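# Lift the plastic card off the box and hold it

## Task

Pick the plastic card up from the box and keep it motionless above the table, held between contacts on two opposite sides, with every part of the card at least three finger-widths higher than where it rested on the box. While the card is in the air, never press it edge to edge hard enough that a real card would bend; that is an instant failure. At the end, no hand motor may still read moving in hand_stopped_by.

## Robot and tools

Robot: one arm, possibly on a slightly tilted base, ending in a five-finger right hand. Two cameras, cam_high and cam_wrist, each 504x504, are returned in that order. Do not push, drop or knock anything off the table.

Frames. The scene frame has its origin on the table top under the arm base, +z up, +y to the left when looking along +x. The hand point sits 0.05 m in front of the palm, where index pad meets thumb tip in a pinch. Its own axes: +z along the straightened fingers, +y out of the palm, +x across the palm toward the little finger (away from the thumb). Straight fingers extend 0.06 to 0.07 m past the point along +z. A wrist bracket on the little-finger side protrudes 0.03 m beyond the point in +y and 0.11 m across the palm, and can collide.

The row. Every motion command is one row of 14 numbers, each in [-1, 1]: dx, dy, dz, rx, ry, rz, little, ring, middle, index, thumb_bend, thumb_turn, force_limit, speed. The first six are an offset of the hand point, expressed in the hand point's own axes, measured from its pose at the start of the action (for a call's first action, the last pose any result reported). Scale: 1.0 equals 0.6 m for dx, dy, dz and 180 degrees for rx, ry, rz; those three form a single rotation vector. Every row in an action is measured from that same starting pose, not chained. Finger targets: +1 straight/open, -1 curled into the palm. thumb_bend +1 straight, -1 fully bent; thumb_turn +1 beside the palm, -1 opposite the fingers. A pinch is roughly index -0.22, thumb_bend -0.75, thumb_turn -0.57. force_limit maps linearly from about 0 N at -1 to 10 N at +1 of fingertip force (15 N for both thumb motors) and only stops closing motion. speed maps from near zero at -1 to full at +1 (full travel 0.6 s). Close at speed -0.9 or below for a gentle grip, since fast fingers overshoot.

execute_actions(actions): a list of actions, each a table of up to 15 rows; each row lasts one 1/30 s step, and a short table repeats its final row to fill 15 steps. An empty list just reports state and images. Per step the commanded pose is clipped to within 100 mm and 16 degrees of the measured pose, so far targets need several actions; commands are smoothed about 0.17 s.

move(target, speed, stop_force, blocking): target is one 14-number row as above; its pose part is an offset from the pose in the latest result that shows one, followed straight-line. Hand numbers are sent at the start. speed is in m/s, 0.002 to 0.5 (default 0.25); rotation is capped at twice that in rad/s. The path lasts 0.5 to 10 s and ignores obstacles. stop_force, in N, 13 to 80, ends the path when the wrist sensor sees that much extra push against the direction of travel for two steps, then backs up two steps and holds; use it only with slow, non-rotating moves, and omit it when moving away from something you press on. Not allowed before 0.2 s of scene time or with blocking=false. blocking=false returns after 0.5 s while the arm keeps going; then only wait or stop are accepted until it finishes. The arm is stiff: aiming even slightly into a firm surface without stop_force can fault.

wait(seconds): 0 to 10, lets time pass holding the last command. stop(): brakes a running move. zoom_image(camera, region): region [x0, y0, x1, y1] in pixels, at most 504 by 504, from the latest image. show_instructions(): shows the reference image pages. finished_scene(scene): ends the current scene by its number; irreversible, so only call it with the card held still and all hand motors settled.

Results. The state line gives end_effector_position (m) and end_effector_quat_wxyz plus velocities in the scene frame. "Hand target" is where the controller is driving. "pose unreachable" means the clearance check altered or blocked the command. Wrist force and Wrist torque are in the end effector axes; pushing on a surface reads as force back into the arm; offsets up to about 5.5 N, noise up to 3.4 N, saturation near 100 N. The move: line reports the ending: done, contact (stop_force fired), held, off_target, moving or fault; limits=paced means clipping, limits=held means some steps were blocked. hand_measured, hand_stopped_by (moving, target, force, stalled, fault) and hand_load_n follow the row's motor order. Loads near 0 mean the grip is lost. A motor moves only when its target changes by at least 0.01; resend the same numbers to keep a grip; send a more open target than hand_measured to loosen.

Faults. Joint torque at its limit (pan and lift 297, elbow 135, wrists 48.6 N m) or 150 N on the arm halts it for 10 s. Motors overheating past 85 °C brake the arm; MOTOR HOT warns from 70 °C. Avoid fast contacts, hard squeezes of the card, and loose objects being nudged off.

Each tool is called after ">>>" by a JSON object that holds its "op" and its "data", one argument or row to a line.

Reference images:

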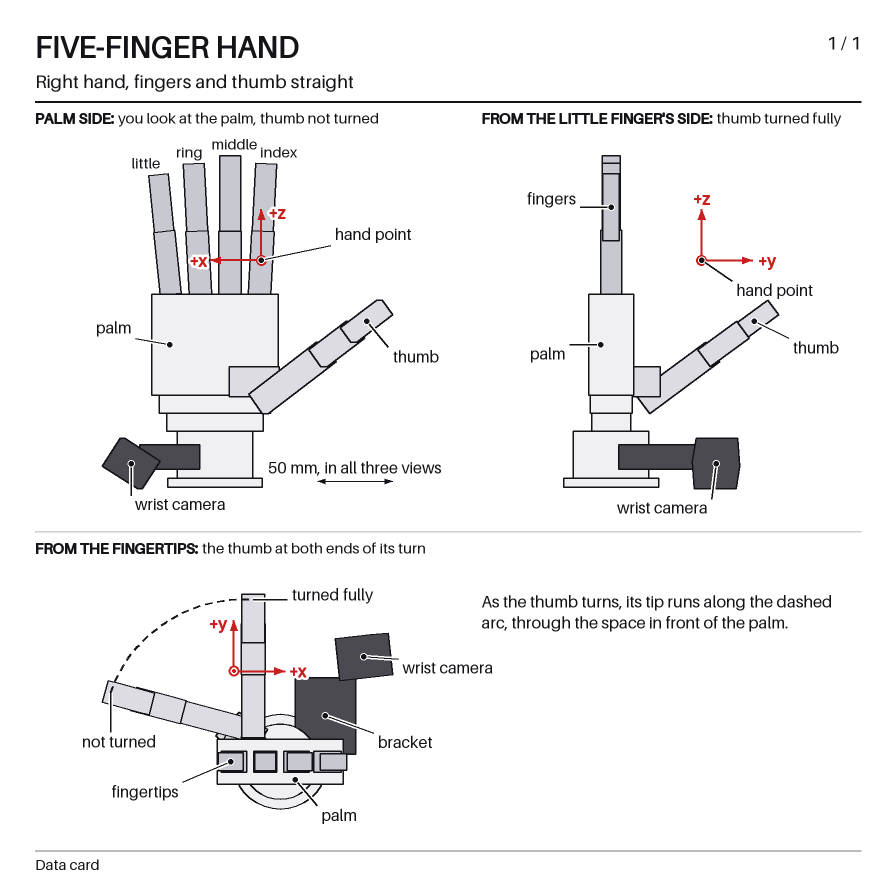

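## Session

>>> {"op": "execute_actions", "data": {
  "actions": []
}}

Scene clock: 0.00 s.
end_effector_position=(+0.7052, -0.0759, +0.1671) hand_measured=(+1.000, +1.000, +1.000, +1.000, +1.000, +1.000) hand_load_n=(+0.0, +0.0, +0.0, +0.0, +0.0, +0.0) hand_stopped_by=(target, target, target, target, target, target) hand_force_limit=0.00 hand_speed=-0.80 end_effector_quat_wxyz=(+0.037, -0.315, +0.948, +0.038) end_effector_velocity=(-0.000, +0.001, -0.001) end_effector_angular_velocity=(+0.001, +0.001, +0.000)
Joint positions: [-0.478 -0.983  1.544  1.015  1.464 -2.689]
Joint velocities: [ 0.     0.     0.001 -0.    -0.    -0.   ]
Motor temperatures (°C, as the motors report them): [20 22 23 29 25 30]
Wrist force (N, on the end effector, along its own x y z axes, offset not removed): no reading
Wrist torque (N m, same axes, about the end effector's origin, offset not removed): no reading
Hand target: +0.705, -0.076, +0.167; +0.037, -0.315, +0.948, +0.038

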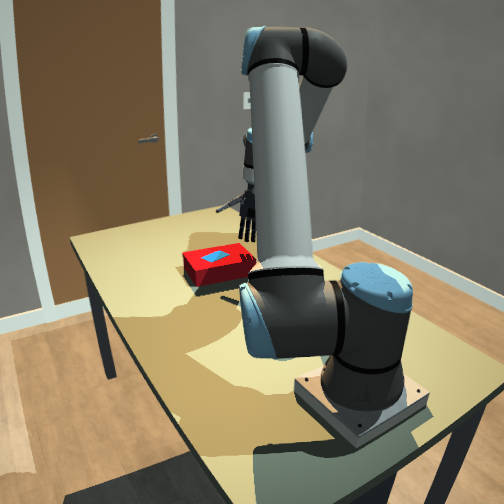

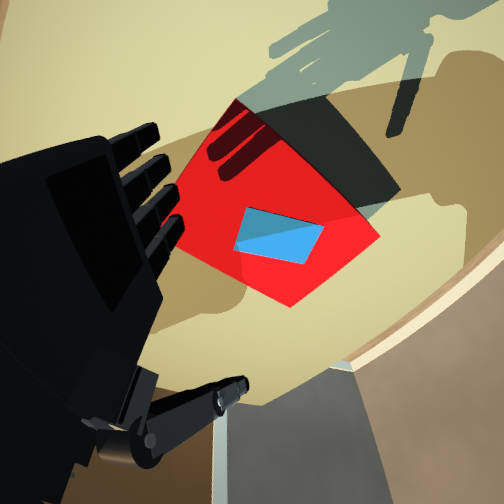

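>>> {"op": "move", "data": {
  "target": [0.08,0.08,0.06,0,0,0,1,1,1,1,1,-1,0,0]
}}

Scene clock: 11.90 s.
end_effector_position=(+0.6436, -0.0636, +0.1343) hand_measured=(+1.000, +1.000, +1.000, +1.000, +1.000, -1.000) hand_load_n=(+0.0, +0.0, -1.5, +0.0, +0.0, +0.0) hand_stopped_by=(target, target, target, target, target, target) hand_force_limit=0.00 hand_speed=0.00 end_effector_quat_wxyz=(+0.039, -0.315, +0.948, +0.037) end_effector_velocity=(-0.000, +0.000, -0.001) end_effector_angular_velocity=(+0.001, +0.002, +0.000)
Joint positions: [-0.506 -1.041  1.712  0.904  1.463 -2.717]
Joint velocities: [0.    0.002 0.    0.    0.    0.   ]
Motor temperatures (°C, as the motors report them): [20 22 23 29 25 30]
Wrist force (N, on the end effector, along its own x y z axes, offset not removed): [-7.9 2.3 -32.5]
Wrist torque (N m, same axes, about the end effector's origin, offset not removed): [2.11 0.54 -0.54]
Hand target: +0.644, -0.064, +0.134; +0.039, -0.315, +0.948, +0.037
Off the commanded pose: 0.007 m, 0 deg.
FORCE FAULT: contact force on the arm reached its limit, and the arm stopped for 10 seconds. The contact can be on any part of the arm, not only on its tool. That time counts as 20 of the actions that you can send in this scene. The arm's remaining commands of this call were not run. The arm holds still and accepts commands again. Move the arm away from the contact; if what it grips holds it there, let go first. Pushing or pulling that hard again can fault the arm again.
move: fault

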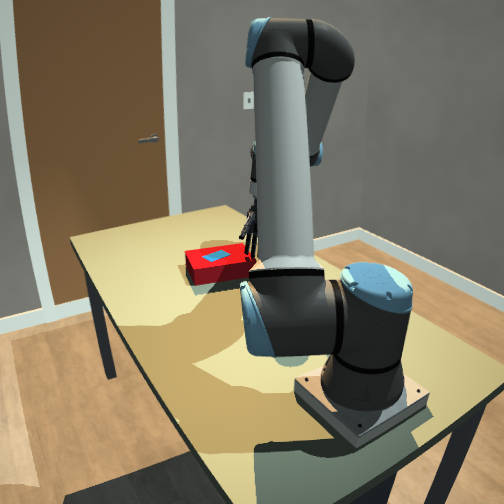

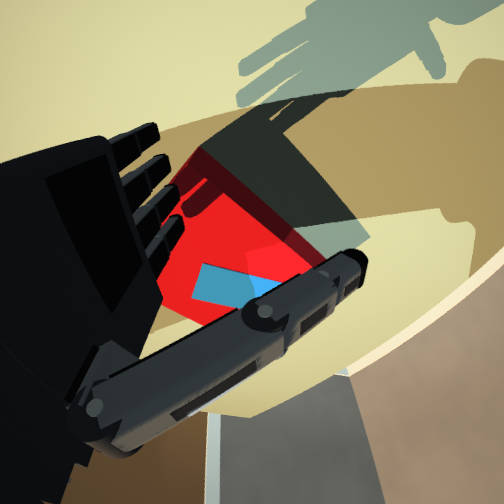

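>>> {"op": "move", "data": {
  "target": [-0.07,0.05,-0.025,0,0,0,-1,-1,1,-1,1,1,0,0.5],
  "speed": 0.1
}}

>>> {"op": "move", "data": {
  "target": [0,0,0.04,0,0,0,-1,-1,1,-1,1,1,0,0.5],
  "speed": 0.01,
  "stop_force": 13
}}

Scene clock: 14.20 s.
end_effector_position=(+0.6584, -0.0160, +0.1548) hand_measured=(-1.000, -1.000, +1.000, -1.000, +1.000, +1.000) hand_load_n=(+0.0, +0.0, +0.0, +0.0, +0.0, +0.0) hand_stopped_by=(target, target, target, target, target, target) hand_force_limit=0.00 hand_speed=0.50 end_effector_quat_wxyz=(+0.039, -0.315, +0.948, +0.037) end_effector_velocity=(-0.000, -0.000, -0.000) end_effector_angular_velocity=(-0.001, +0.001, -0.001)
Joint positions: [-0.43  -1.055  1.689  0.933  1.462 -2.64 ]
Joint velocities: [-0.     0.     0.     0.     0.001  0.   ]
Motor temperatures (°C, as the motors report them): [20 22 23 29 25 30]
Wrist force (N, on the end effector, along its own x y z axes, offset not removed): [0.8 -0.7 -2.9]
Wrist torque (N m, same axes, about the end effector's origin, offset not removed): [0.23 0.41 -0.26]
Hand target: +0.658, -0.016, +0.155; +0.039, -0.315, +0.948, +0.037
Off the commanded pose: 0.000 m, 0 deg.
move: done

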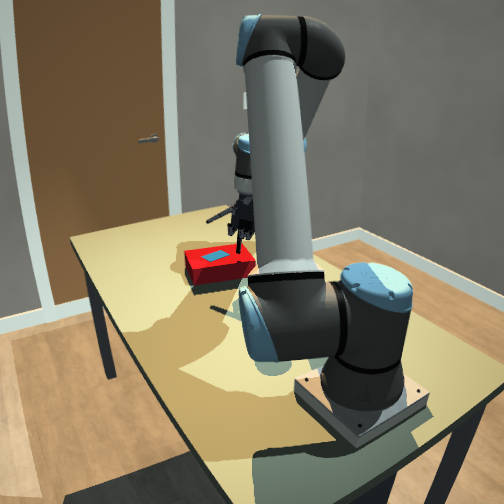

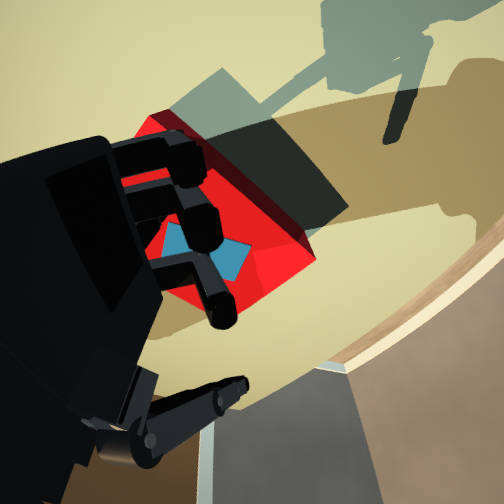

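Scene clock: 16.63 s.
end_effector_position=(+0.6594, -0.0140, +0.1344) hand_measured=(-1.000, -1.000, +1.000, -1.000, +1.000, +1.000) hand_load_n=(+0.0, +0.0, +0.0, +0.0, +0.0, +0.0) hand_stopped_by=(target, target, target, target, target, target) hand_force_limit=0.00 hand_speed=0.50 end_effector_quat_wxyz=(+0.039, -0.315, +0.948, +0.037) end_effector_velocity=(-0.000, -0.001, +0.002) end_effector_angular_velocity=(-0.000, +0.000, -0.001)
Joint positions: [-0.426 -1.034  1.698  0.903  1.462 -2.637]
Joint velocities: [-0.001 -0.002 -0.001  0.003  0.     0.   ]
Motor temperatures (°C, as the motors report them): [20 22 23 29 25 30]
Wrist force (N, on the end effector, along its own x y z axes, offset not removed): [2.7 -1.9 -35.7]
Wrist torque (N m, same axes, about the end effector's origin, offset not removed): [2.22 1.32 -0.16]
Hand target: +0.659, -0.014, +0.135; +0.039, -0.315, +0.948, +0.037
Off the commanded pose: 0.004 m, 0 deg.
move: contact

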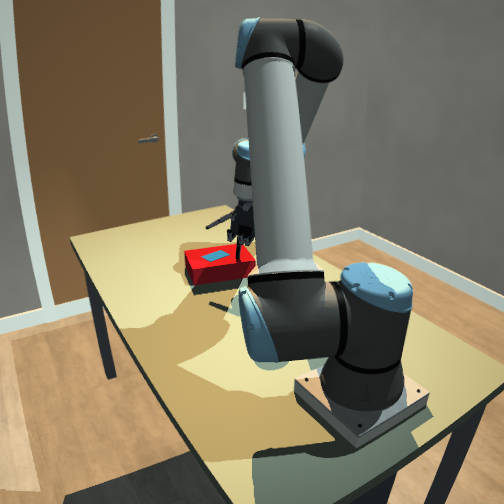

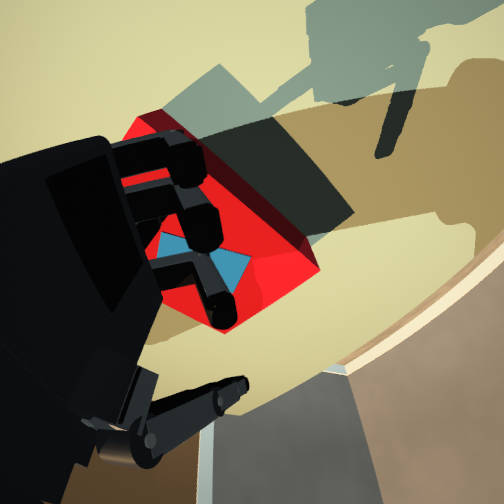

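>>> {"op": "move", "data": {
  "target": [0.04,0.03,0.0,0,0,0,-1,-1,1,-1,1,1,0,0.5],
  "speed": 0.03
}}

>>> {"op": "move", "data": {
  "target": [0,0,-0.06,0,0,0,-1,-1,1,-1,1,1,0,0.5],
  "speed": 0.05
}}

Scene clock: 18.53 s.
end_effector_position=(+0.6296, -0.0139, +0.1330) hand_measured=(-1.000, -1.000, +1.000, -1.000, +1.000, +1.000) hand_load_n=(+0.0, +0.0, +1.0, +0.0, +0.0, +0.0) hand_stopped_by=(target, target, target, target, target, target) hand_force_limit=0.00 hand_speed=0.50 end_effector_quat_wxyz=(+0.039, -0.315, +0.948, +0.037) end_effector_velocity=(-0.002, -0.000, -0.000) end_effector_angular_velocity=(-0.000, -0.000, -0.001)
Joint positions: [-0.446 -1.072  1.765  0.876  1.462 -2.657]
Joint velocities: [-0.002 -0.002  0.004 -0.002  0.    -0.001]
Motor temperatures (°C, as the motors report them): [20 22 23 29 25 30]
Wrist force (N, on the end effector, along its own x y z axes, offset not removed): [-20.7 -9.0 -72.8]
Wrist torque (N m, same axes, about the end effector's origin, offset not removed): [4.56 0.51 -1.54]
Hand target: +0.629, -0.014, +0.133; +0.039, -0.315, +0.948, +0.037
Off the commanded pose: 0.000 m, 0 deg.
move: done

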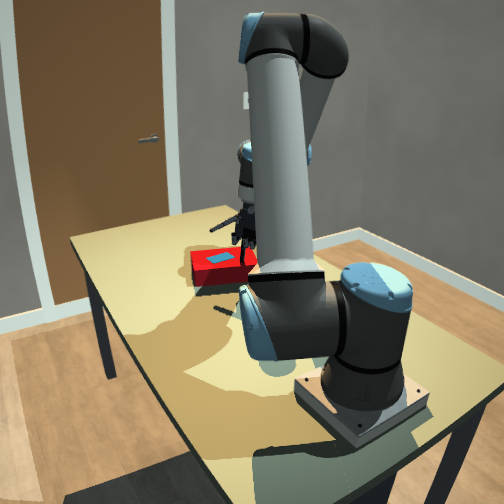

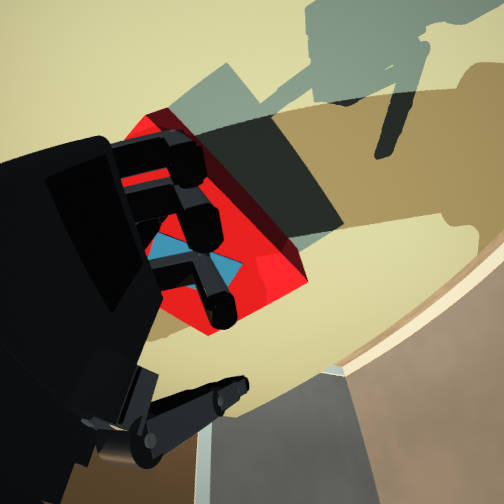

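Scene clock: 19.63 s.
end_effector_position=(+0.6278, -0.0174, +0.1687) hand_measured=(-1.000, -1.000, +1.000, -1.000, +1.000, +1.000) hand_load_n=(+0.0, +0.0, +0.0, +0.0, +0.0, +0.0) hand_stopped_by=(target, target, target, target, target, target) hand_force_limit=0.00 hand_speed=0.50 end_effector_quat_wxyz=(+0.039, -0.315, +0.948, +0.037) end_effector_velocity=(-0.000, -0.000, +0.002) end_effector_angular_velocity=(+0.000, +0.000, -0.001)
Joint positions: [-0.452 -1.11   1.748  0.931  1.462 -2.663]
Joint velocities: [-0.001 -0.001 -0.001  0.003 -0.    -0.   ]
Motor temperatures (°C, as the motors report them): [20 22 23 29 25 30]
Wrist force (N, on the end effector, along its own x y z axes, offset not removed): [-0.6 -1.9 -5.0]
Wrist torque (N m, same axes, about the end effector's origin, offset not removed): [0.19 0.64 -0.37]
Hand target: +0.628, -0.017, +0.169; +0.039, -0.315, +0.948, +0.037
Off the commanded pose: 0.000 m, 0 deg.
move: done

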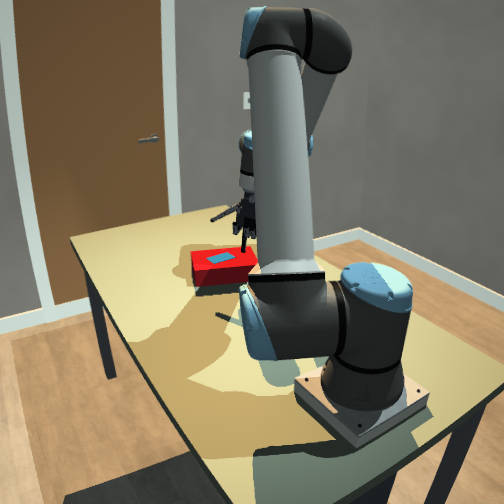

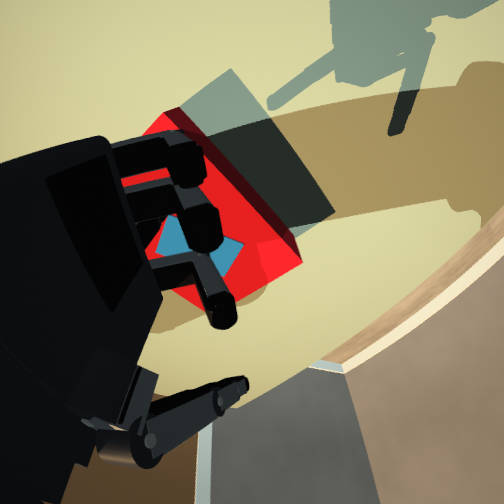

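>>> {"op": "move", "data": {
  "target": [0,0,0.0315,0,0,0,-1,-1,1,-1,1,1,0,0.5],
  "speed": 0.02
}}

>>> {"op": "move", "data": {
  "target": [0.04,0.03,0.0,0,0,0,-1,-1,1,-1,1,1,0,0.5],
  "speed": 0.03
}}

Scene clock: 21.70 s.
end_effector_position=(+0.6287, -0.0156, +0.1500) hand_measured=(-1.000, -1.000, +1.000, -1.000, +1.000, +1.000) hand_load_n=(+0.0, +0.0, +0.0, +0.0, +0.0, +0.0) hand_stopped_by=(target, target, target, target, target, target) hand_force_limit=0.00 hand_speed=0.50 end_effector_quat_wxyz=(+0.039, -0.315, +0.948, +0.037) end_effector_velocity=(+0.000, -0.001, -0.001) end_effector_angular_velocity=(-0.000, -0.000, -0.001)
Joint positions: [-0.449 -1.09   1.757  0.902  1.462 -2.66 ]
Joint velocities: [-0.001  0.001  0.    -0.002  0.     0.   ]
Motor temperatures (°C, as the motors report them): [20 22 23 29 25 30]
Wrist force (N, on the end effector, along its own x y z axes, offset not removed): [0.2 -3.2 -5.3]
Wrist torque (N m, same axes, about the end effector's origin, offset not removed): [-0.01 0.54 -0.29]
Hand target: +0.629, -0.016, +0.150; +0.039, -0.315, +0.948, +0.037
Off the commanded pose: 0.000 m, 0 deg.
move: done

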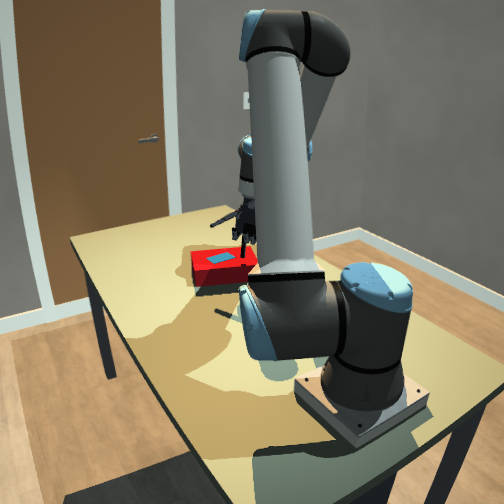

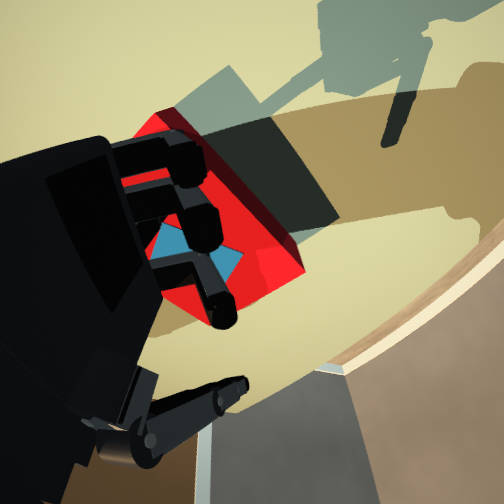

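Scene clock: 23.03 s.
end_effector_position=(+0.5989, -0.0155, +0.1486) hand_measured=(-1.000, -1.000, +1.000, -1.000, +1.000, +1.000) hand_load_n=(+0.0, +0.0, +0.0, +0.0, +0.0, +0.0) hand_stopped_by=(target, target, target, target, target, target) hand_force_limit=0.00 hand_speed=0.50 end_effector_quat_wxyz=(+0.039, -0.315, +0.948, +0.037) end_effector_velocity=(-0.002, +0.001, -0.000) end_effector_angular_velocity=(+0.001, +0.001, +0.001)
Joint positions: [-0.471 -1.128  1.822  0.877  1.462 -2.682]
Joint velocities: [-0.    -0.002  0.004 -0.001 -0.    -0.001]
Motor temperatures (°C, as the motors report them): [20 22 23 29 25 30]
Wrist force (N, on the end effector, along its own x y z axes, offset not removed): [1.5 -4.2 -4.5]
Wrist torque (N m, same axes, about the end effector's origin, offset not removed): [-0.11 0.38 -0.21]
Hand target: +0.599, -0.016, +0.149; +0.039, -0.315, +0.948, +0.037
Off the commanded pose: 0.000 m, 0 deg.
move: done

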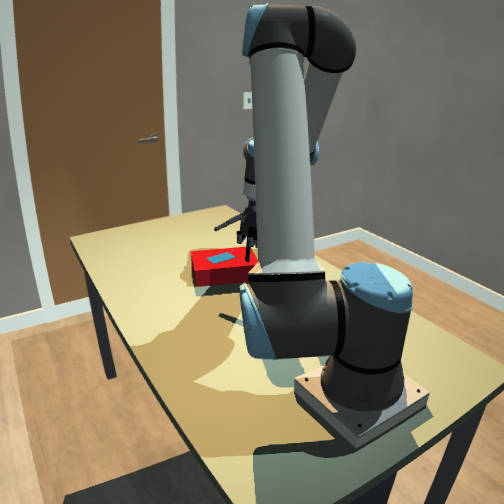

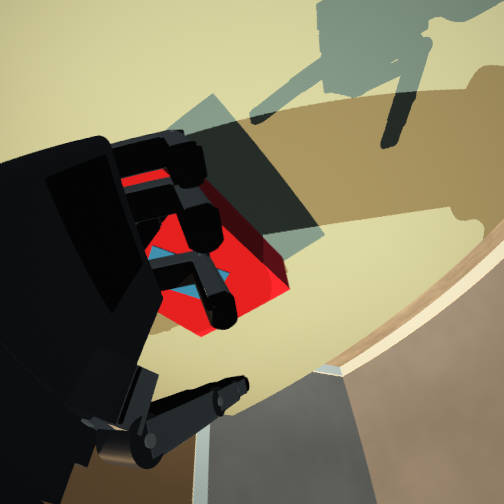

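>>> {"op": "move", "data": {
  "target": [-0.04,-0.03,0.0,0,0,0,-1,-1,1,-1,1,1,0,0.5],
  "speed": 0.05
}}

>>> {"op": "move", "data": {
  "target": [0,0,0.012,0,0,0,-1,-1,1,-1,1,1,0,0.5],
  "speed": 0.01
}}

>>> {"op": "execute_actions", "data": {
  "actions": []
}}

Scene clock: 24.53 s.
end_effector_position=(+0.6287, -0.0156, +0.1500) hand_measured=(-1.000, -1.000, +1.000, -1.000, +1.000, +1.000) hand_load_n=(+0.0, +0.0, +0.0, +0.0, +0.0, +0.0) hand_stopped_by=(target, target, target, target, target, target) hand_force_limit=0.00 hand_speed=0.50 end_effector_quat_wxyz=(+0.039, -0.315, +0.948, +0.037) end_effector_velocity=(+0.002, +0.000, -0.001) end_effector_angular_velocity=(+0.001, +0.001, +0.001)
Joint positions: [-0.449 -1.09   1.757  0.902  1.462 -2.66 ]
Joint velocities: [ 0.002  0.004 -0.004  0.002 -0.     0.001]
Motor temperatures (°C, as the motors report them): [20 22 23 29 25 30]
Wrist force (N, on the end effector, along its own x y z axes, offset not removed): [1.2 -2.0 -4.1]
Wrist torque (N m, same axes, about the end effector's origin, offset not removed): [0.09 0.33 -0.26]
Hand target: +0.629, -0.016, +0.150; +0.039, -0.315, +0.948, +0.037
Off the commanded pose: 0.000 m, 0 deg.
move: done

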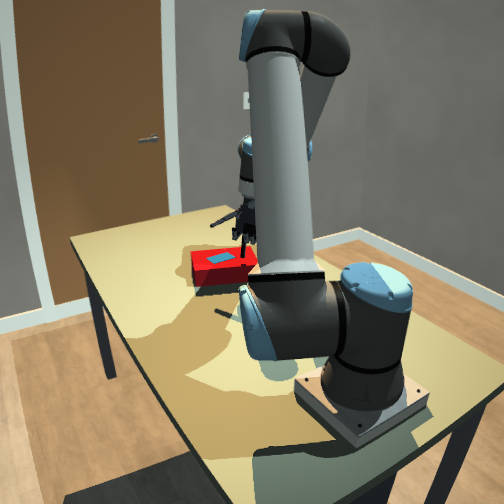

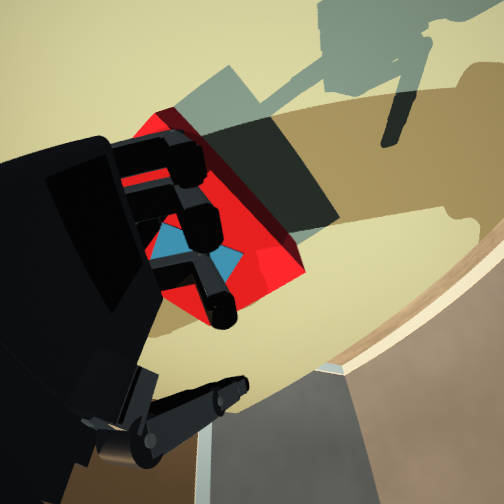

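Scene clock: 25.47 s.
end_effector_position=(+0.6291, -0.0149, +0.1430) hand_measured=(-1.000, -1.000, +1.000, -1.000, +1.000, +1.000) hand_load_n=(+0.0, +0.0, +0.0, +0.0, +0.0, +0.0) hand_stopped_by=(target, target, target, target, target, target) hand_force_limit=0.00 hand_speed=0.50 end_effector_quat_wxyz=(+0.039, -0.315, +0.948, +0.037) end_effector_velocity=(-0.000, -0.000, -0.002) end_effector_angular_velocity=(+0.000, +0.000, -0.001)
Joint positions: [-0.448 -1.083  1.761  0.891  1.462 -2.658]
Joint velocities: [-0.     0.002  0.001 -0.003  0.     0.   ]
Motor temperatures (°C, as the motors report them): [20 22 23 29 25 30]
Wrist force (N, on the end effector, along its own x y z axes, offset not removed): [0.4 -1.5 -3.4]
Wrist torque (N m, same axes, about the end effector's origin, offset not removed): [0.21 0.43 -0.28]
Hand target: +0.629, -0.015, +0.143; +0.039, -0.315, +0.948, +0.037
Off the commanded pose: 0.000 m, 0 deg.
move: done

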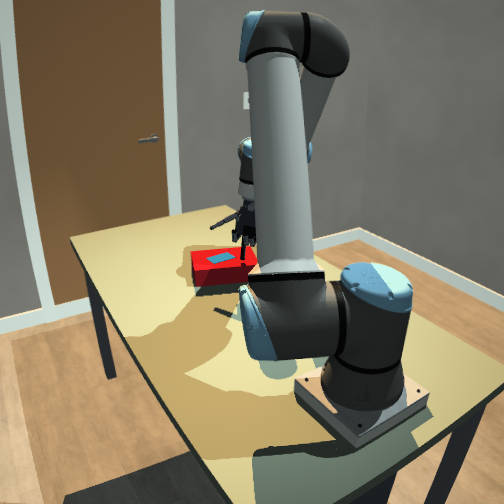

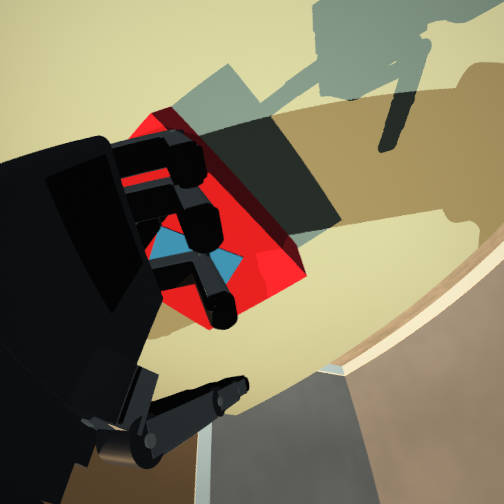

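Scene clock: 25.47 s.
end_effector_position=(+0.6291, -0.0149, +0.1430) hand_measured=(-1.000, -1.000, +1.000, -1.000, +1.000, +1.000) hand_load_n=(+0.0, +0.0, +0.0, +0.0, +0.0, +0.0) hand_stopped_by=(target, target, target, target, target, target) hand_force_limit=0.00 hand_speed=0.50 end_effector_quat_wxyz=(+0.039, -0.315, +0.948, +0.037) end_effector_velocity=(-0.000, -0.000, -0.002) end_effector_angular_velocity=(+0.000, +0.000, -0.001)
Joint positions: [-0.448 -1.083  1.761  0.891  1.462 -2.658]
Joint velocities: [-0.     0.002  0.001 -0.003  0.     0.   ]
Motor temperatures (°C, as the motors report them): [20 22 23 29 25 30]
Wrist force (N, on the end effector, along its own x y z axes, offset not removed): [0.4 -1.5 -3.4]
Wrist torque (N m, same axes, about the end effector's origin, offset not removed): [0.21 0.43 -0.28]
Hand target: +0.629, -0.015, +0.143; +0.039, -0.315, +0.948, +0.037
Off the commanded pose: 0.000 m, 0 deg.

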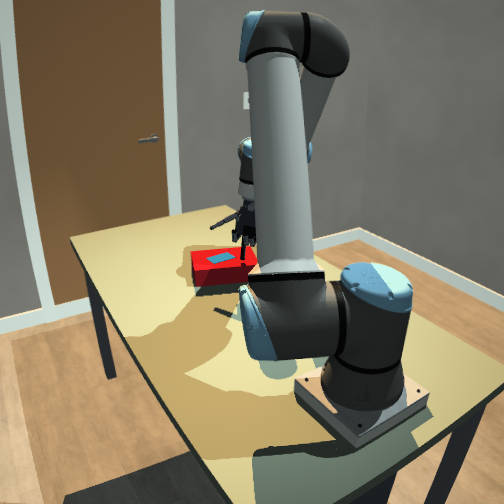

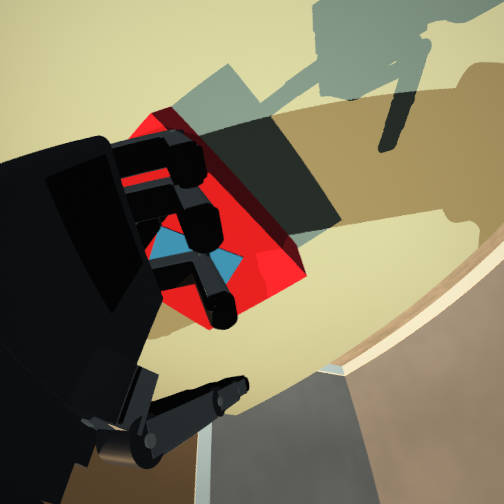

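>>> {"op": "move", "data": {
  "target": [0,0.03,0.003,0,0,0,-1,-1,1,-1,1,1,0,0.5],
  "speed": 0.03
}}

>>> {"op": "move", "data": {
  "target": [0,0,0.003,0,0,0,-1,-1,1,-1,1,1,0,0.5],
  "speed": 0.005
}}

Scene clock: 27.93 s.
end_effector_position=(+0.6184, -0.0005, +0.1421) hand_measured=(-1.000, -1.000, +1.000, -1.000, +1.000, +1.000) hand_load_n=(+0.0, +0.0, +0.0, +0.0, +0.0, +0.0) hand_stopped_by=(target, target, target, target, target, target) hand_force_limit=0.00 hand_speed=0.50 end_effector_quat_wxyz=(+0.039, -0.315, +0.948, +0.037) end_effector_velocity=(-0.001, +0.002, -0.000) end_effector_angular_velocity=(-0.000, +0.000, +0.001)
Joint positions: [-0.434 -1.099  1.789  0.877  1.462 -2.644]
Joint velocities: [ 0.002 -0.002  0.003 -0.001  0.     0.001]
Motor temperatures (°C, as the motors report them): [20 22 23 29 25 30]
Wrist force (N, on the end effector, along its own x y z axes, offset not removed): [0.1 -1.9 -2.2]
Wrist torque (N m, same axes, about the end effector's origin, offset not removed): [-0.04 0.38 -0.29]
Hand target: +0.618, -0.000, +0.142; +0.039, -0.315, +0.948, +0.037
Off the commanded pose: 0.000 m, 0 deg.
move: done

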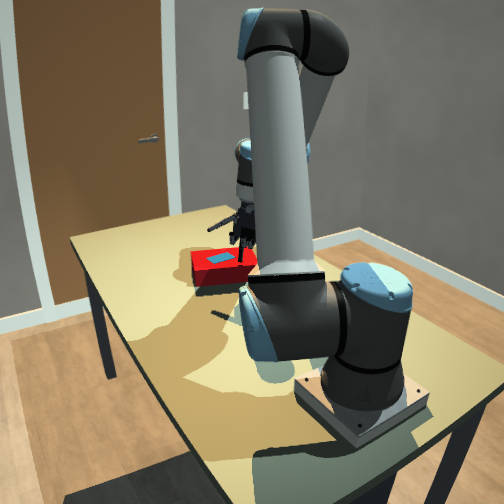

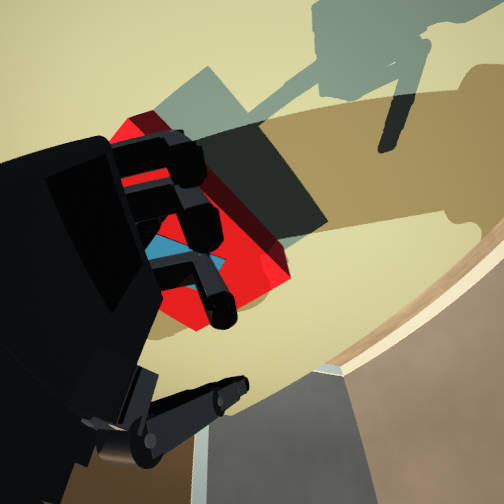

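Scene clock: 28.63 s.
end_effector_position=(+0.6185, -0.0003, +0.1404) hand_measured=(-1.000, -1.000, +1.000, -1.000, +1.000, +1.000) hand_load_n=(+0.0, +0.0, +0.0, +0.0, +0.0, +0.0) hand_stopped_by=(target, target, target, target, target, target) hand_force_limit=0.00 hand_speed=0.50 end_effector_quat_wxyz=(+0.039, -0.315, +0.948, +0.037) end_effector_velocity=(+0.000, -0.000, +0.000) end_effector_angular_velocity=(-0.000, -0.001, -0.001)
Joint positions: [-0.433 -1.097  1.79   0.875  1.462 -2.644]
Joint velocities: [-0.    -0.    -0.    -0.001 -0.     0.   ]
Motor temperatures (°C, as the motors report them): [20 22 23 29 25 30]
Wrist force (N, on the end effector, along its own x y z axes, offset not removed): [0.7 -4.4 -6.4]
Wrist torque (N m, same axes, about the end effector's origin, offset not removed): [-0.19 0.56 -0.38]
Hand target: +0.619, -0.000, +0.140; +0.039, -0.315, +0.948, +0.037
Off the commanded pose: 0.000 m, 0 deg.
move: done

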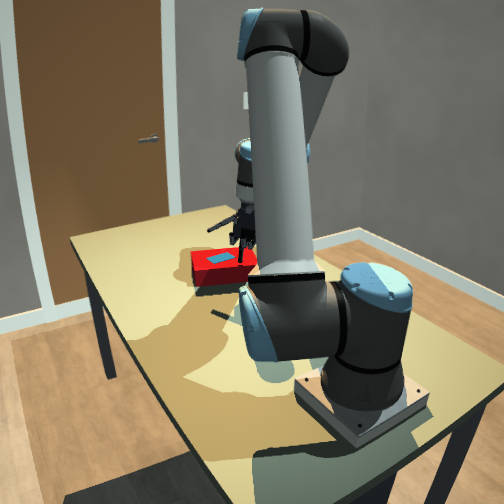

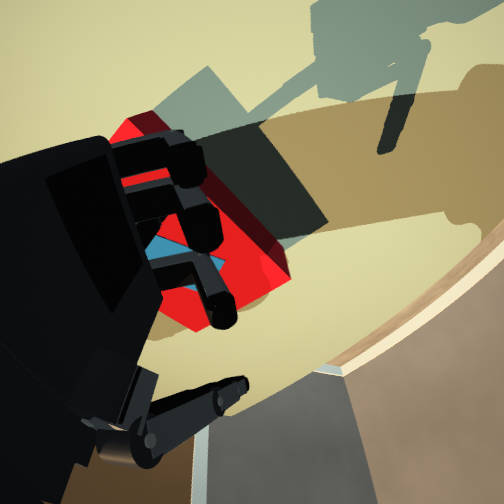

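>>> {"op": "move", "data": {
  "target": [0,0,0.005,0,0,0,-1,-1,1,-1,1,1,0,0.5],
  "speed": 0.005
}}

>>> {"op": "zoom_image", "data": {
  "camera": "cam_high",
  "region": [160,200,300,310]
}}

Scene clock: 30.10 s.
end_effector_position=(+0.6187, -0.0000, +0.1375) hand_measured=(-1.000, -1.000, +1.000, -1.000, +1.000, +1.000) hand_load_n=(+0.0, +0.0, +0.0, +0.0, +0.0, +0.0) hand_stopped_by=(target, target, target, target, target, target) hand_force_limit=0.00 hand_speed=0.50 end_effector_quat_wxyz=(+0.039, -0.315, +0.948, +0.037) end_effector_velocity=(+0.000, +0.000, -0.001) end_effector_angular_velocity=(+0.000, +0.000, +0.000)
Joint positions: [-0.433 -1.094  1.791  0.87   1.462 -2.643]
Joint velocities: [ 0.     0.001  0.    -0.001 -0.     0.   ]
Motor temperatures (°C, as the motors report them): [20 22 23 29 25 30]
Wrist force (N, on the end effector, along its own x y z axes, offset not removed): [-0.1 -2.5 -2.1]
Wrist torque (N m, same axes, about the end effector's origin, offset not removed): [-0.09 0.60 -0.25]
Hand target: +0.619, -0.000, +0.137; +0.039, -0.315, +0.948, +0.037
Off the commanded pose: 0.000 m, 0 deg.
move: done

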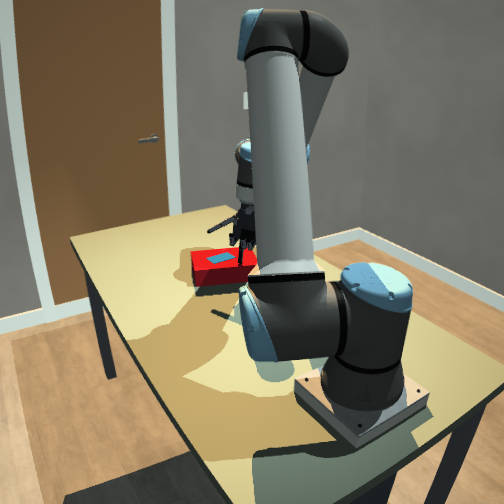

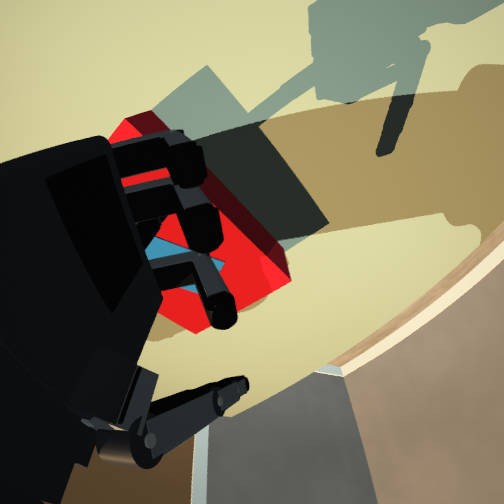

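Region (160, 200, 300, 310) of cam_high's 504x504 image, scaled by 3.600, with more detail than that image has; it fills the top 396 rows of this view, and the rest is white.

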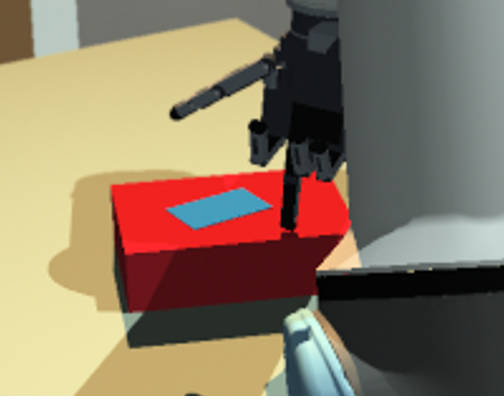

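>>> {"op": "move", "data": {
  "target": [-0.053,0.029,-0.006,0,0,0,-1,-1,1,-1,1,1,0,0.5],
  "speed": 0.04
}}

>>> {"op": "zoom_image", "data": {
  "camera": "cam_high",
  "region": [160,200,300,310]
}}

Scene clock: 32.07 s.
end_effector_position=(+0.6334, +0.0324, +0.1450) hand_measured=(-1.000, -1.000, +1.000, -1.000, +1.000, +1.000) hand_load_n=(+0.0, +0.0, +0.0, +0.0, +0.0, +0.0) hand_stopped_by=(target, target, target, target, target, target) hand_force_limit=0.00 hand_speed=0.50 end_effector_quat_wxyz=(+0.039, -0.315, +0.948, +0.038) end_effector_velocity=(+0.001, +0.001, -0.000) end_effector_angular_velocity=(-0.000, +0.001, -0.001)
Joint positions: [-0.374 -1.089  1.764  0.886  1.462 -2.584]
Joint velocities: [ 0.003  0.002 -0.002  0.001  0.001  0.004]
Motor temperatures (°C, as the motors report them): [20 22 23 29 25 30]
Wrist force (N, on the end effector, along its own x y z axes, offset not removed): [-0.4 -1.1 -2.8]
Wrist torque (N m, same axes, about the end effector's origin, offset not removed): [0.01 0.48 -0.29]
Hand target: +0.633, +0.032, +0.145; +0.039, -0.315, +0.948, +0.037
Off the commanded pose: 0.000 m, 0 deg.
move: done

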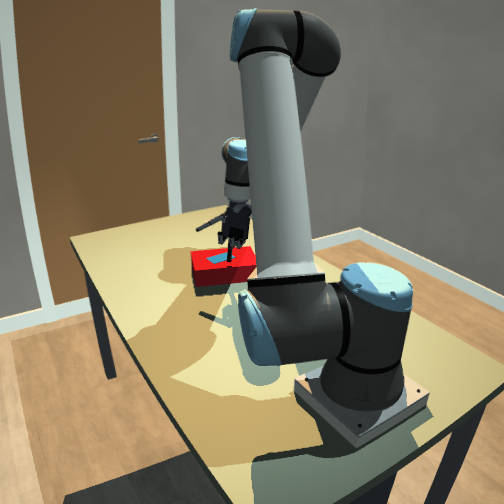

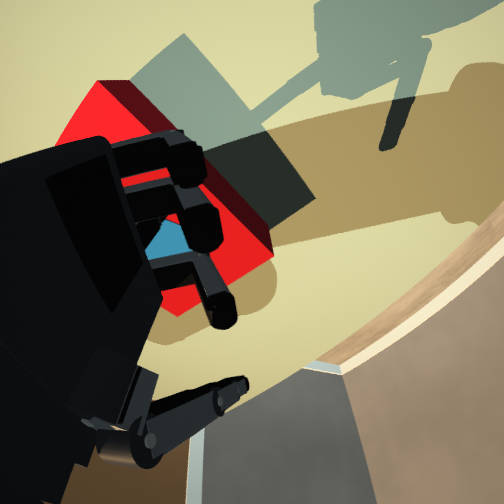

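Region (160, 200, 300, 310) of cam_high's 504x504 image, scaled by 3.600, with more detail than that image has; it fills the top 396 rows of this view, and the rest is white.

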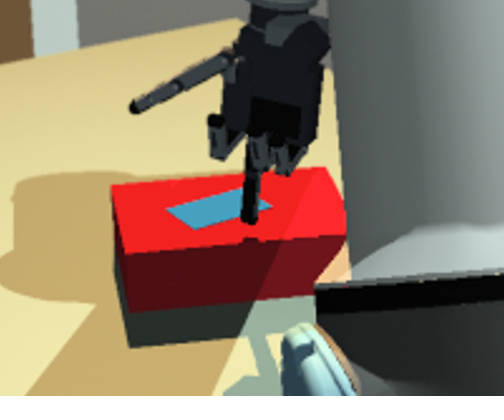

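>>> {"op": "move", "data": {
  "target": [-0.04,0.012,0,0,0,0,-1,-1,1,-1,1,1,0,0.5],
  "speed": 0.04
}}

>>> {"op": "move", "data": {
  "target": [0,0,0.0125,0,0,0,-1,-1,1,-1,1,1,0,0.5],
  "speed": 0.005
}}

>>> {"op": "zoom_image", "data": {
  "camera": "cam_high",
  "region": [160,200,300,310]
}}

Scene clock: 33.90 s.
end_effector_position=(+0.6481, +0.0523, +0.1477) hand_measured=(-1.000, -1.000, +1.000, -1.000, +1.000, +1.000) hand_load_n=(+0.0, +0.0, +0.0, +0.0, +0.0, +0.0) hand_stopped_by=(target, target, target, target, target, target) hand_force_limit=0.00 hand_speed=0.50 end_effector_quat_wxyz=(+0.039, -0.315, +0.948, +0.038) end_effector_velocity=(+0.000, +0.002, -0.001) end_effector_angular_velocity=(+0.001, +0.002, -0.000)
Joint positions: [-0.336 -1.074  1.733  0.898  1.463 -2.546]
Joint velocities: [ 0.003  0.002 -0.001  0.001 -0.     0.003]
Motor temperatures (°C, as the motors report them): [20 22 23 29 25 30]
Wrist force (N, on the end effector, along its own x y z axes, offset not removed): [1.1 -2.2 -4.1]
Wrist torque (N m, same axes, about the end effector's origin, offset not removed): [0.07 0.37 -0.23]
Hand target: +0.648, +0.052, +0.148; +0.039, -0.315, +0.948, +0.038
Off the commanded pose: 0.000 m, 0 deg.
move: done

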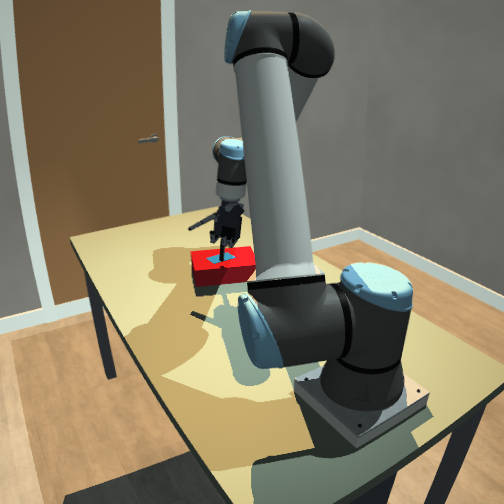

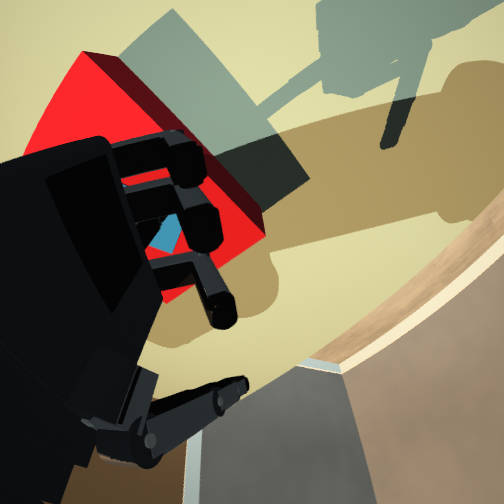

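Scene clock: 35.63 s.
end_effector_position=(+0.6485, +0.0530, +0.1403) hand_measured=(-1.000, -1.000, +1.000, -1.000, +1.000, +1.000) hand_load_n=(+0.0, +0.0, +0.0, +0.0, +0.0, +0.0) hand_stopped_by=(target, target, target, target, target, target) hand_force_limit=0.00 hand_speed=0.50 end_effector_quat_wxyz=(+0.039, -0.315, +0.948, +0.038) end_effector_velocity=(+0.000, +0.000, -0.001) end_effector_angular_velocity=(+0.000, +0.001, +0.000)
Joint positions: [-0.334 -1.066  1.736  0.887  1.463 -2.544]
Joint velocities: [ 0.001  0.002 -0.    -0.001 -0.     0.   ]
Motor temperatures (°C, as the motors report them): [20 22 23 29 25 30]
Wrist force (N, on the end effector, along its own x y z axes, offset not removed): [0.1 -1.8 -1.8]
Wrist torque (N m, same axes, about the end effector's origin, offset not removed): [-0.01 0.47 -0.33]
Hand target: +0.648, +0.053, +0.140; +0.039, -0.315, +0.948, +0.038
Off the commanded pose: 0.000 m, 0 deg.
move: done

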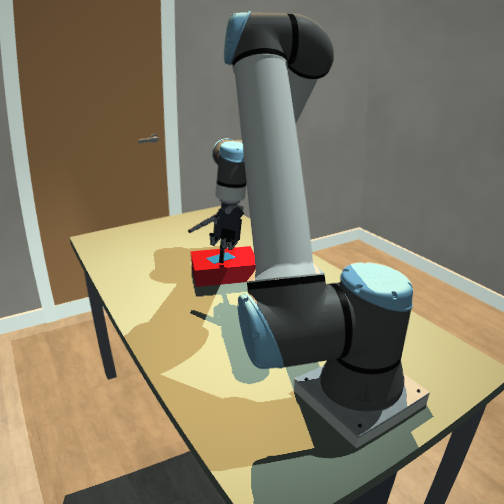

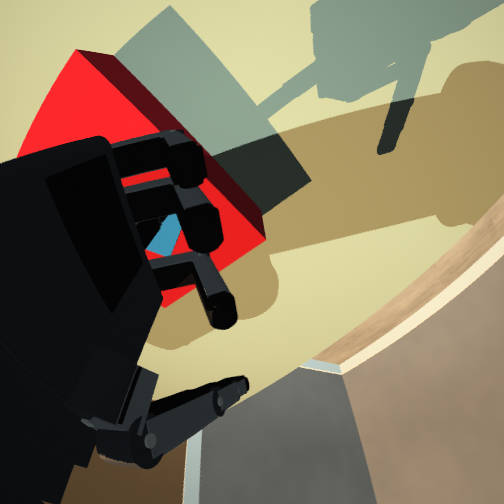

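Region (160, 200, 300, 310) of cam_high's 504x504 image, scaled by 3.600, with more detail than that image has; it fills the top 396 rows of this view, and the rest is white.

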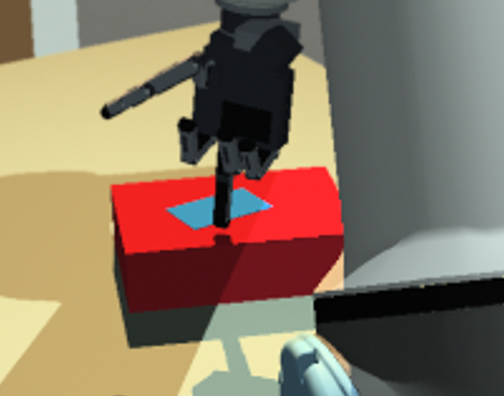

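>>> {"op": "move", "data": {
  "target": [-0.013,-0.01,0,0,0,0,-1,-1,1,-1,1,1,0,0.5],
  "speed": 0.02
}}

>>> {"op": "move", "data": {
  "target": [0,0,0.007,0,0,0,-1,-1,1,-1,1,1,0,0.5],
  "speed": 0.004
}}

Scene clock: 47.53 s.
end_effector_position=(+0.6581, +0.0529, +0.1407) hand_measured=(-1.000, -1.000, +1.000, -1.000, +1.000, +1.000) hand_load_n=(+0.0, +0.0, +0.0, +0.0, +0.0, +0.0) hand_stopped_by=(target, target, target, target, target, target) hand_force_limit=0.00 hand_speed=0.50 end_effector_quat_wxyz=(+0.039, -0.315, +0.948, +0.038) end_effector_velocity=(+0.002, -0.000, -0.000) end_effector_angular_velocity=(+0.000, +0.001, -0.000)
Joint positions: [-0.33  -1.054  1.714  0.896  1.463 -2.54 ]
Joint velocities: [ 0.001  0.003 -0.005  0.002  0.     0.001]
Motor temperatures (°C, as the motors report them): [20 22 23 29 25 30]
Wrist force (N, on the end effector, along its own x y z axes, offset not removed): [2.0 -1.7 -2.7]
Wrist torque (N m, same axes, about the end effector's origin, offset not removed): [0.12 0.21 -0.11]
Hand target: +0.658, +0.053, +0.141; +0.039, -0.315, +0.948, +0.038
Off the commanded pose: 0.000 m, 0 deg.
move: done

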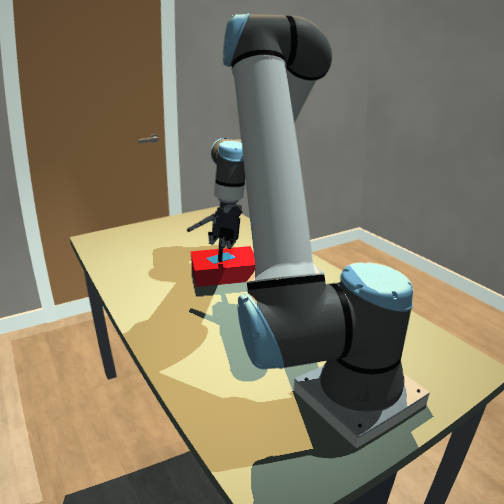

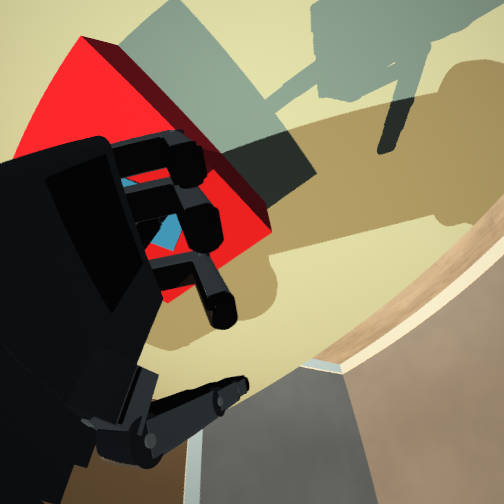

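Scene clock: 48.80 s.
end_effector_position=(+0.6583, +0.0533, +0.1366) hand_measured=(-1.000, -1.000, +1.000, -1.000, +1.000, +1.000) hand_load_n=(+0.0, +0.0, +0.0, +0.0, +0.0, +0.0) hand_stopped_by=(target, target, target, target, target, target) hand_force_limit=0.00 hand_speed=0.50 end_effector_quat_wxyz=(+0.039, -0.315, +0.948, +0.038) end_effector_velocity=(-0.000, +0.000, -0.000) end_effector_angular_velocity=(-0.000, -0.001, +0.000)
Joint positions: [-0.329 -1.049  1.716  0.889  1.463 -2.539]
Joint velocities: [ 0.     0.     0.    -0.001 -0.     0.   ]
Motor temperatures (°C, as the motors report them): [20 22 23 29 25 30]
Wrist force (N, on the end effector, along its own x y z axes, offset not removed): [-0.6 -1.6 -6.4]
Wrist torque (N m, same axes, about the end effector's origin, offset not removed): [0.20 0.67 -0.28]
Hand target: +0.658, +0.053, +0.137; +0.039, -0.315, +0.948, +0.038
Off the commanded pose: 0.000 m, 0 deg.
move: done

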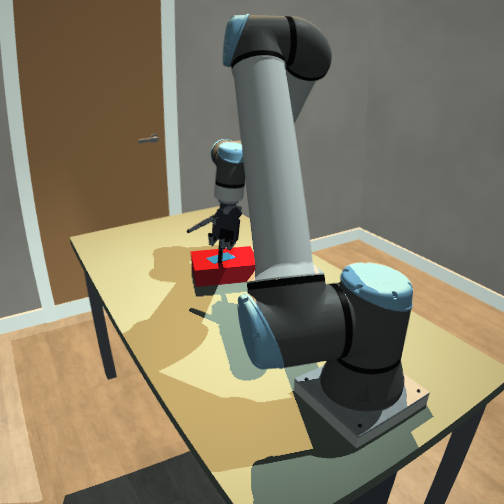

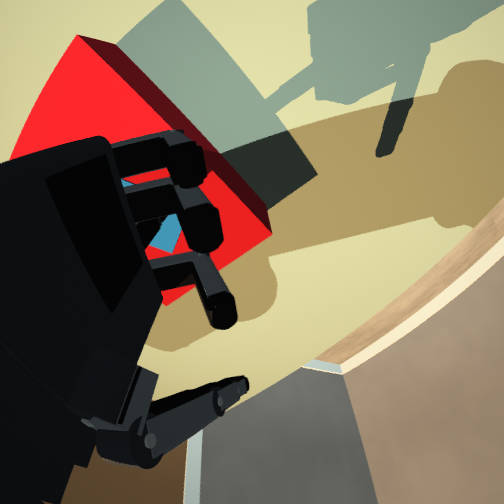

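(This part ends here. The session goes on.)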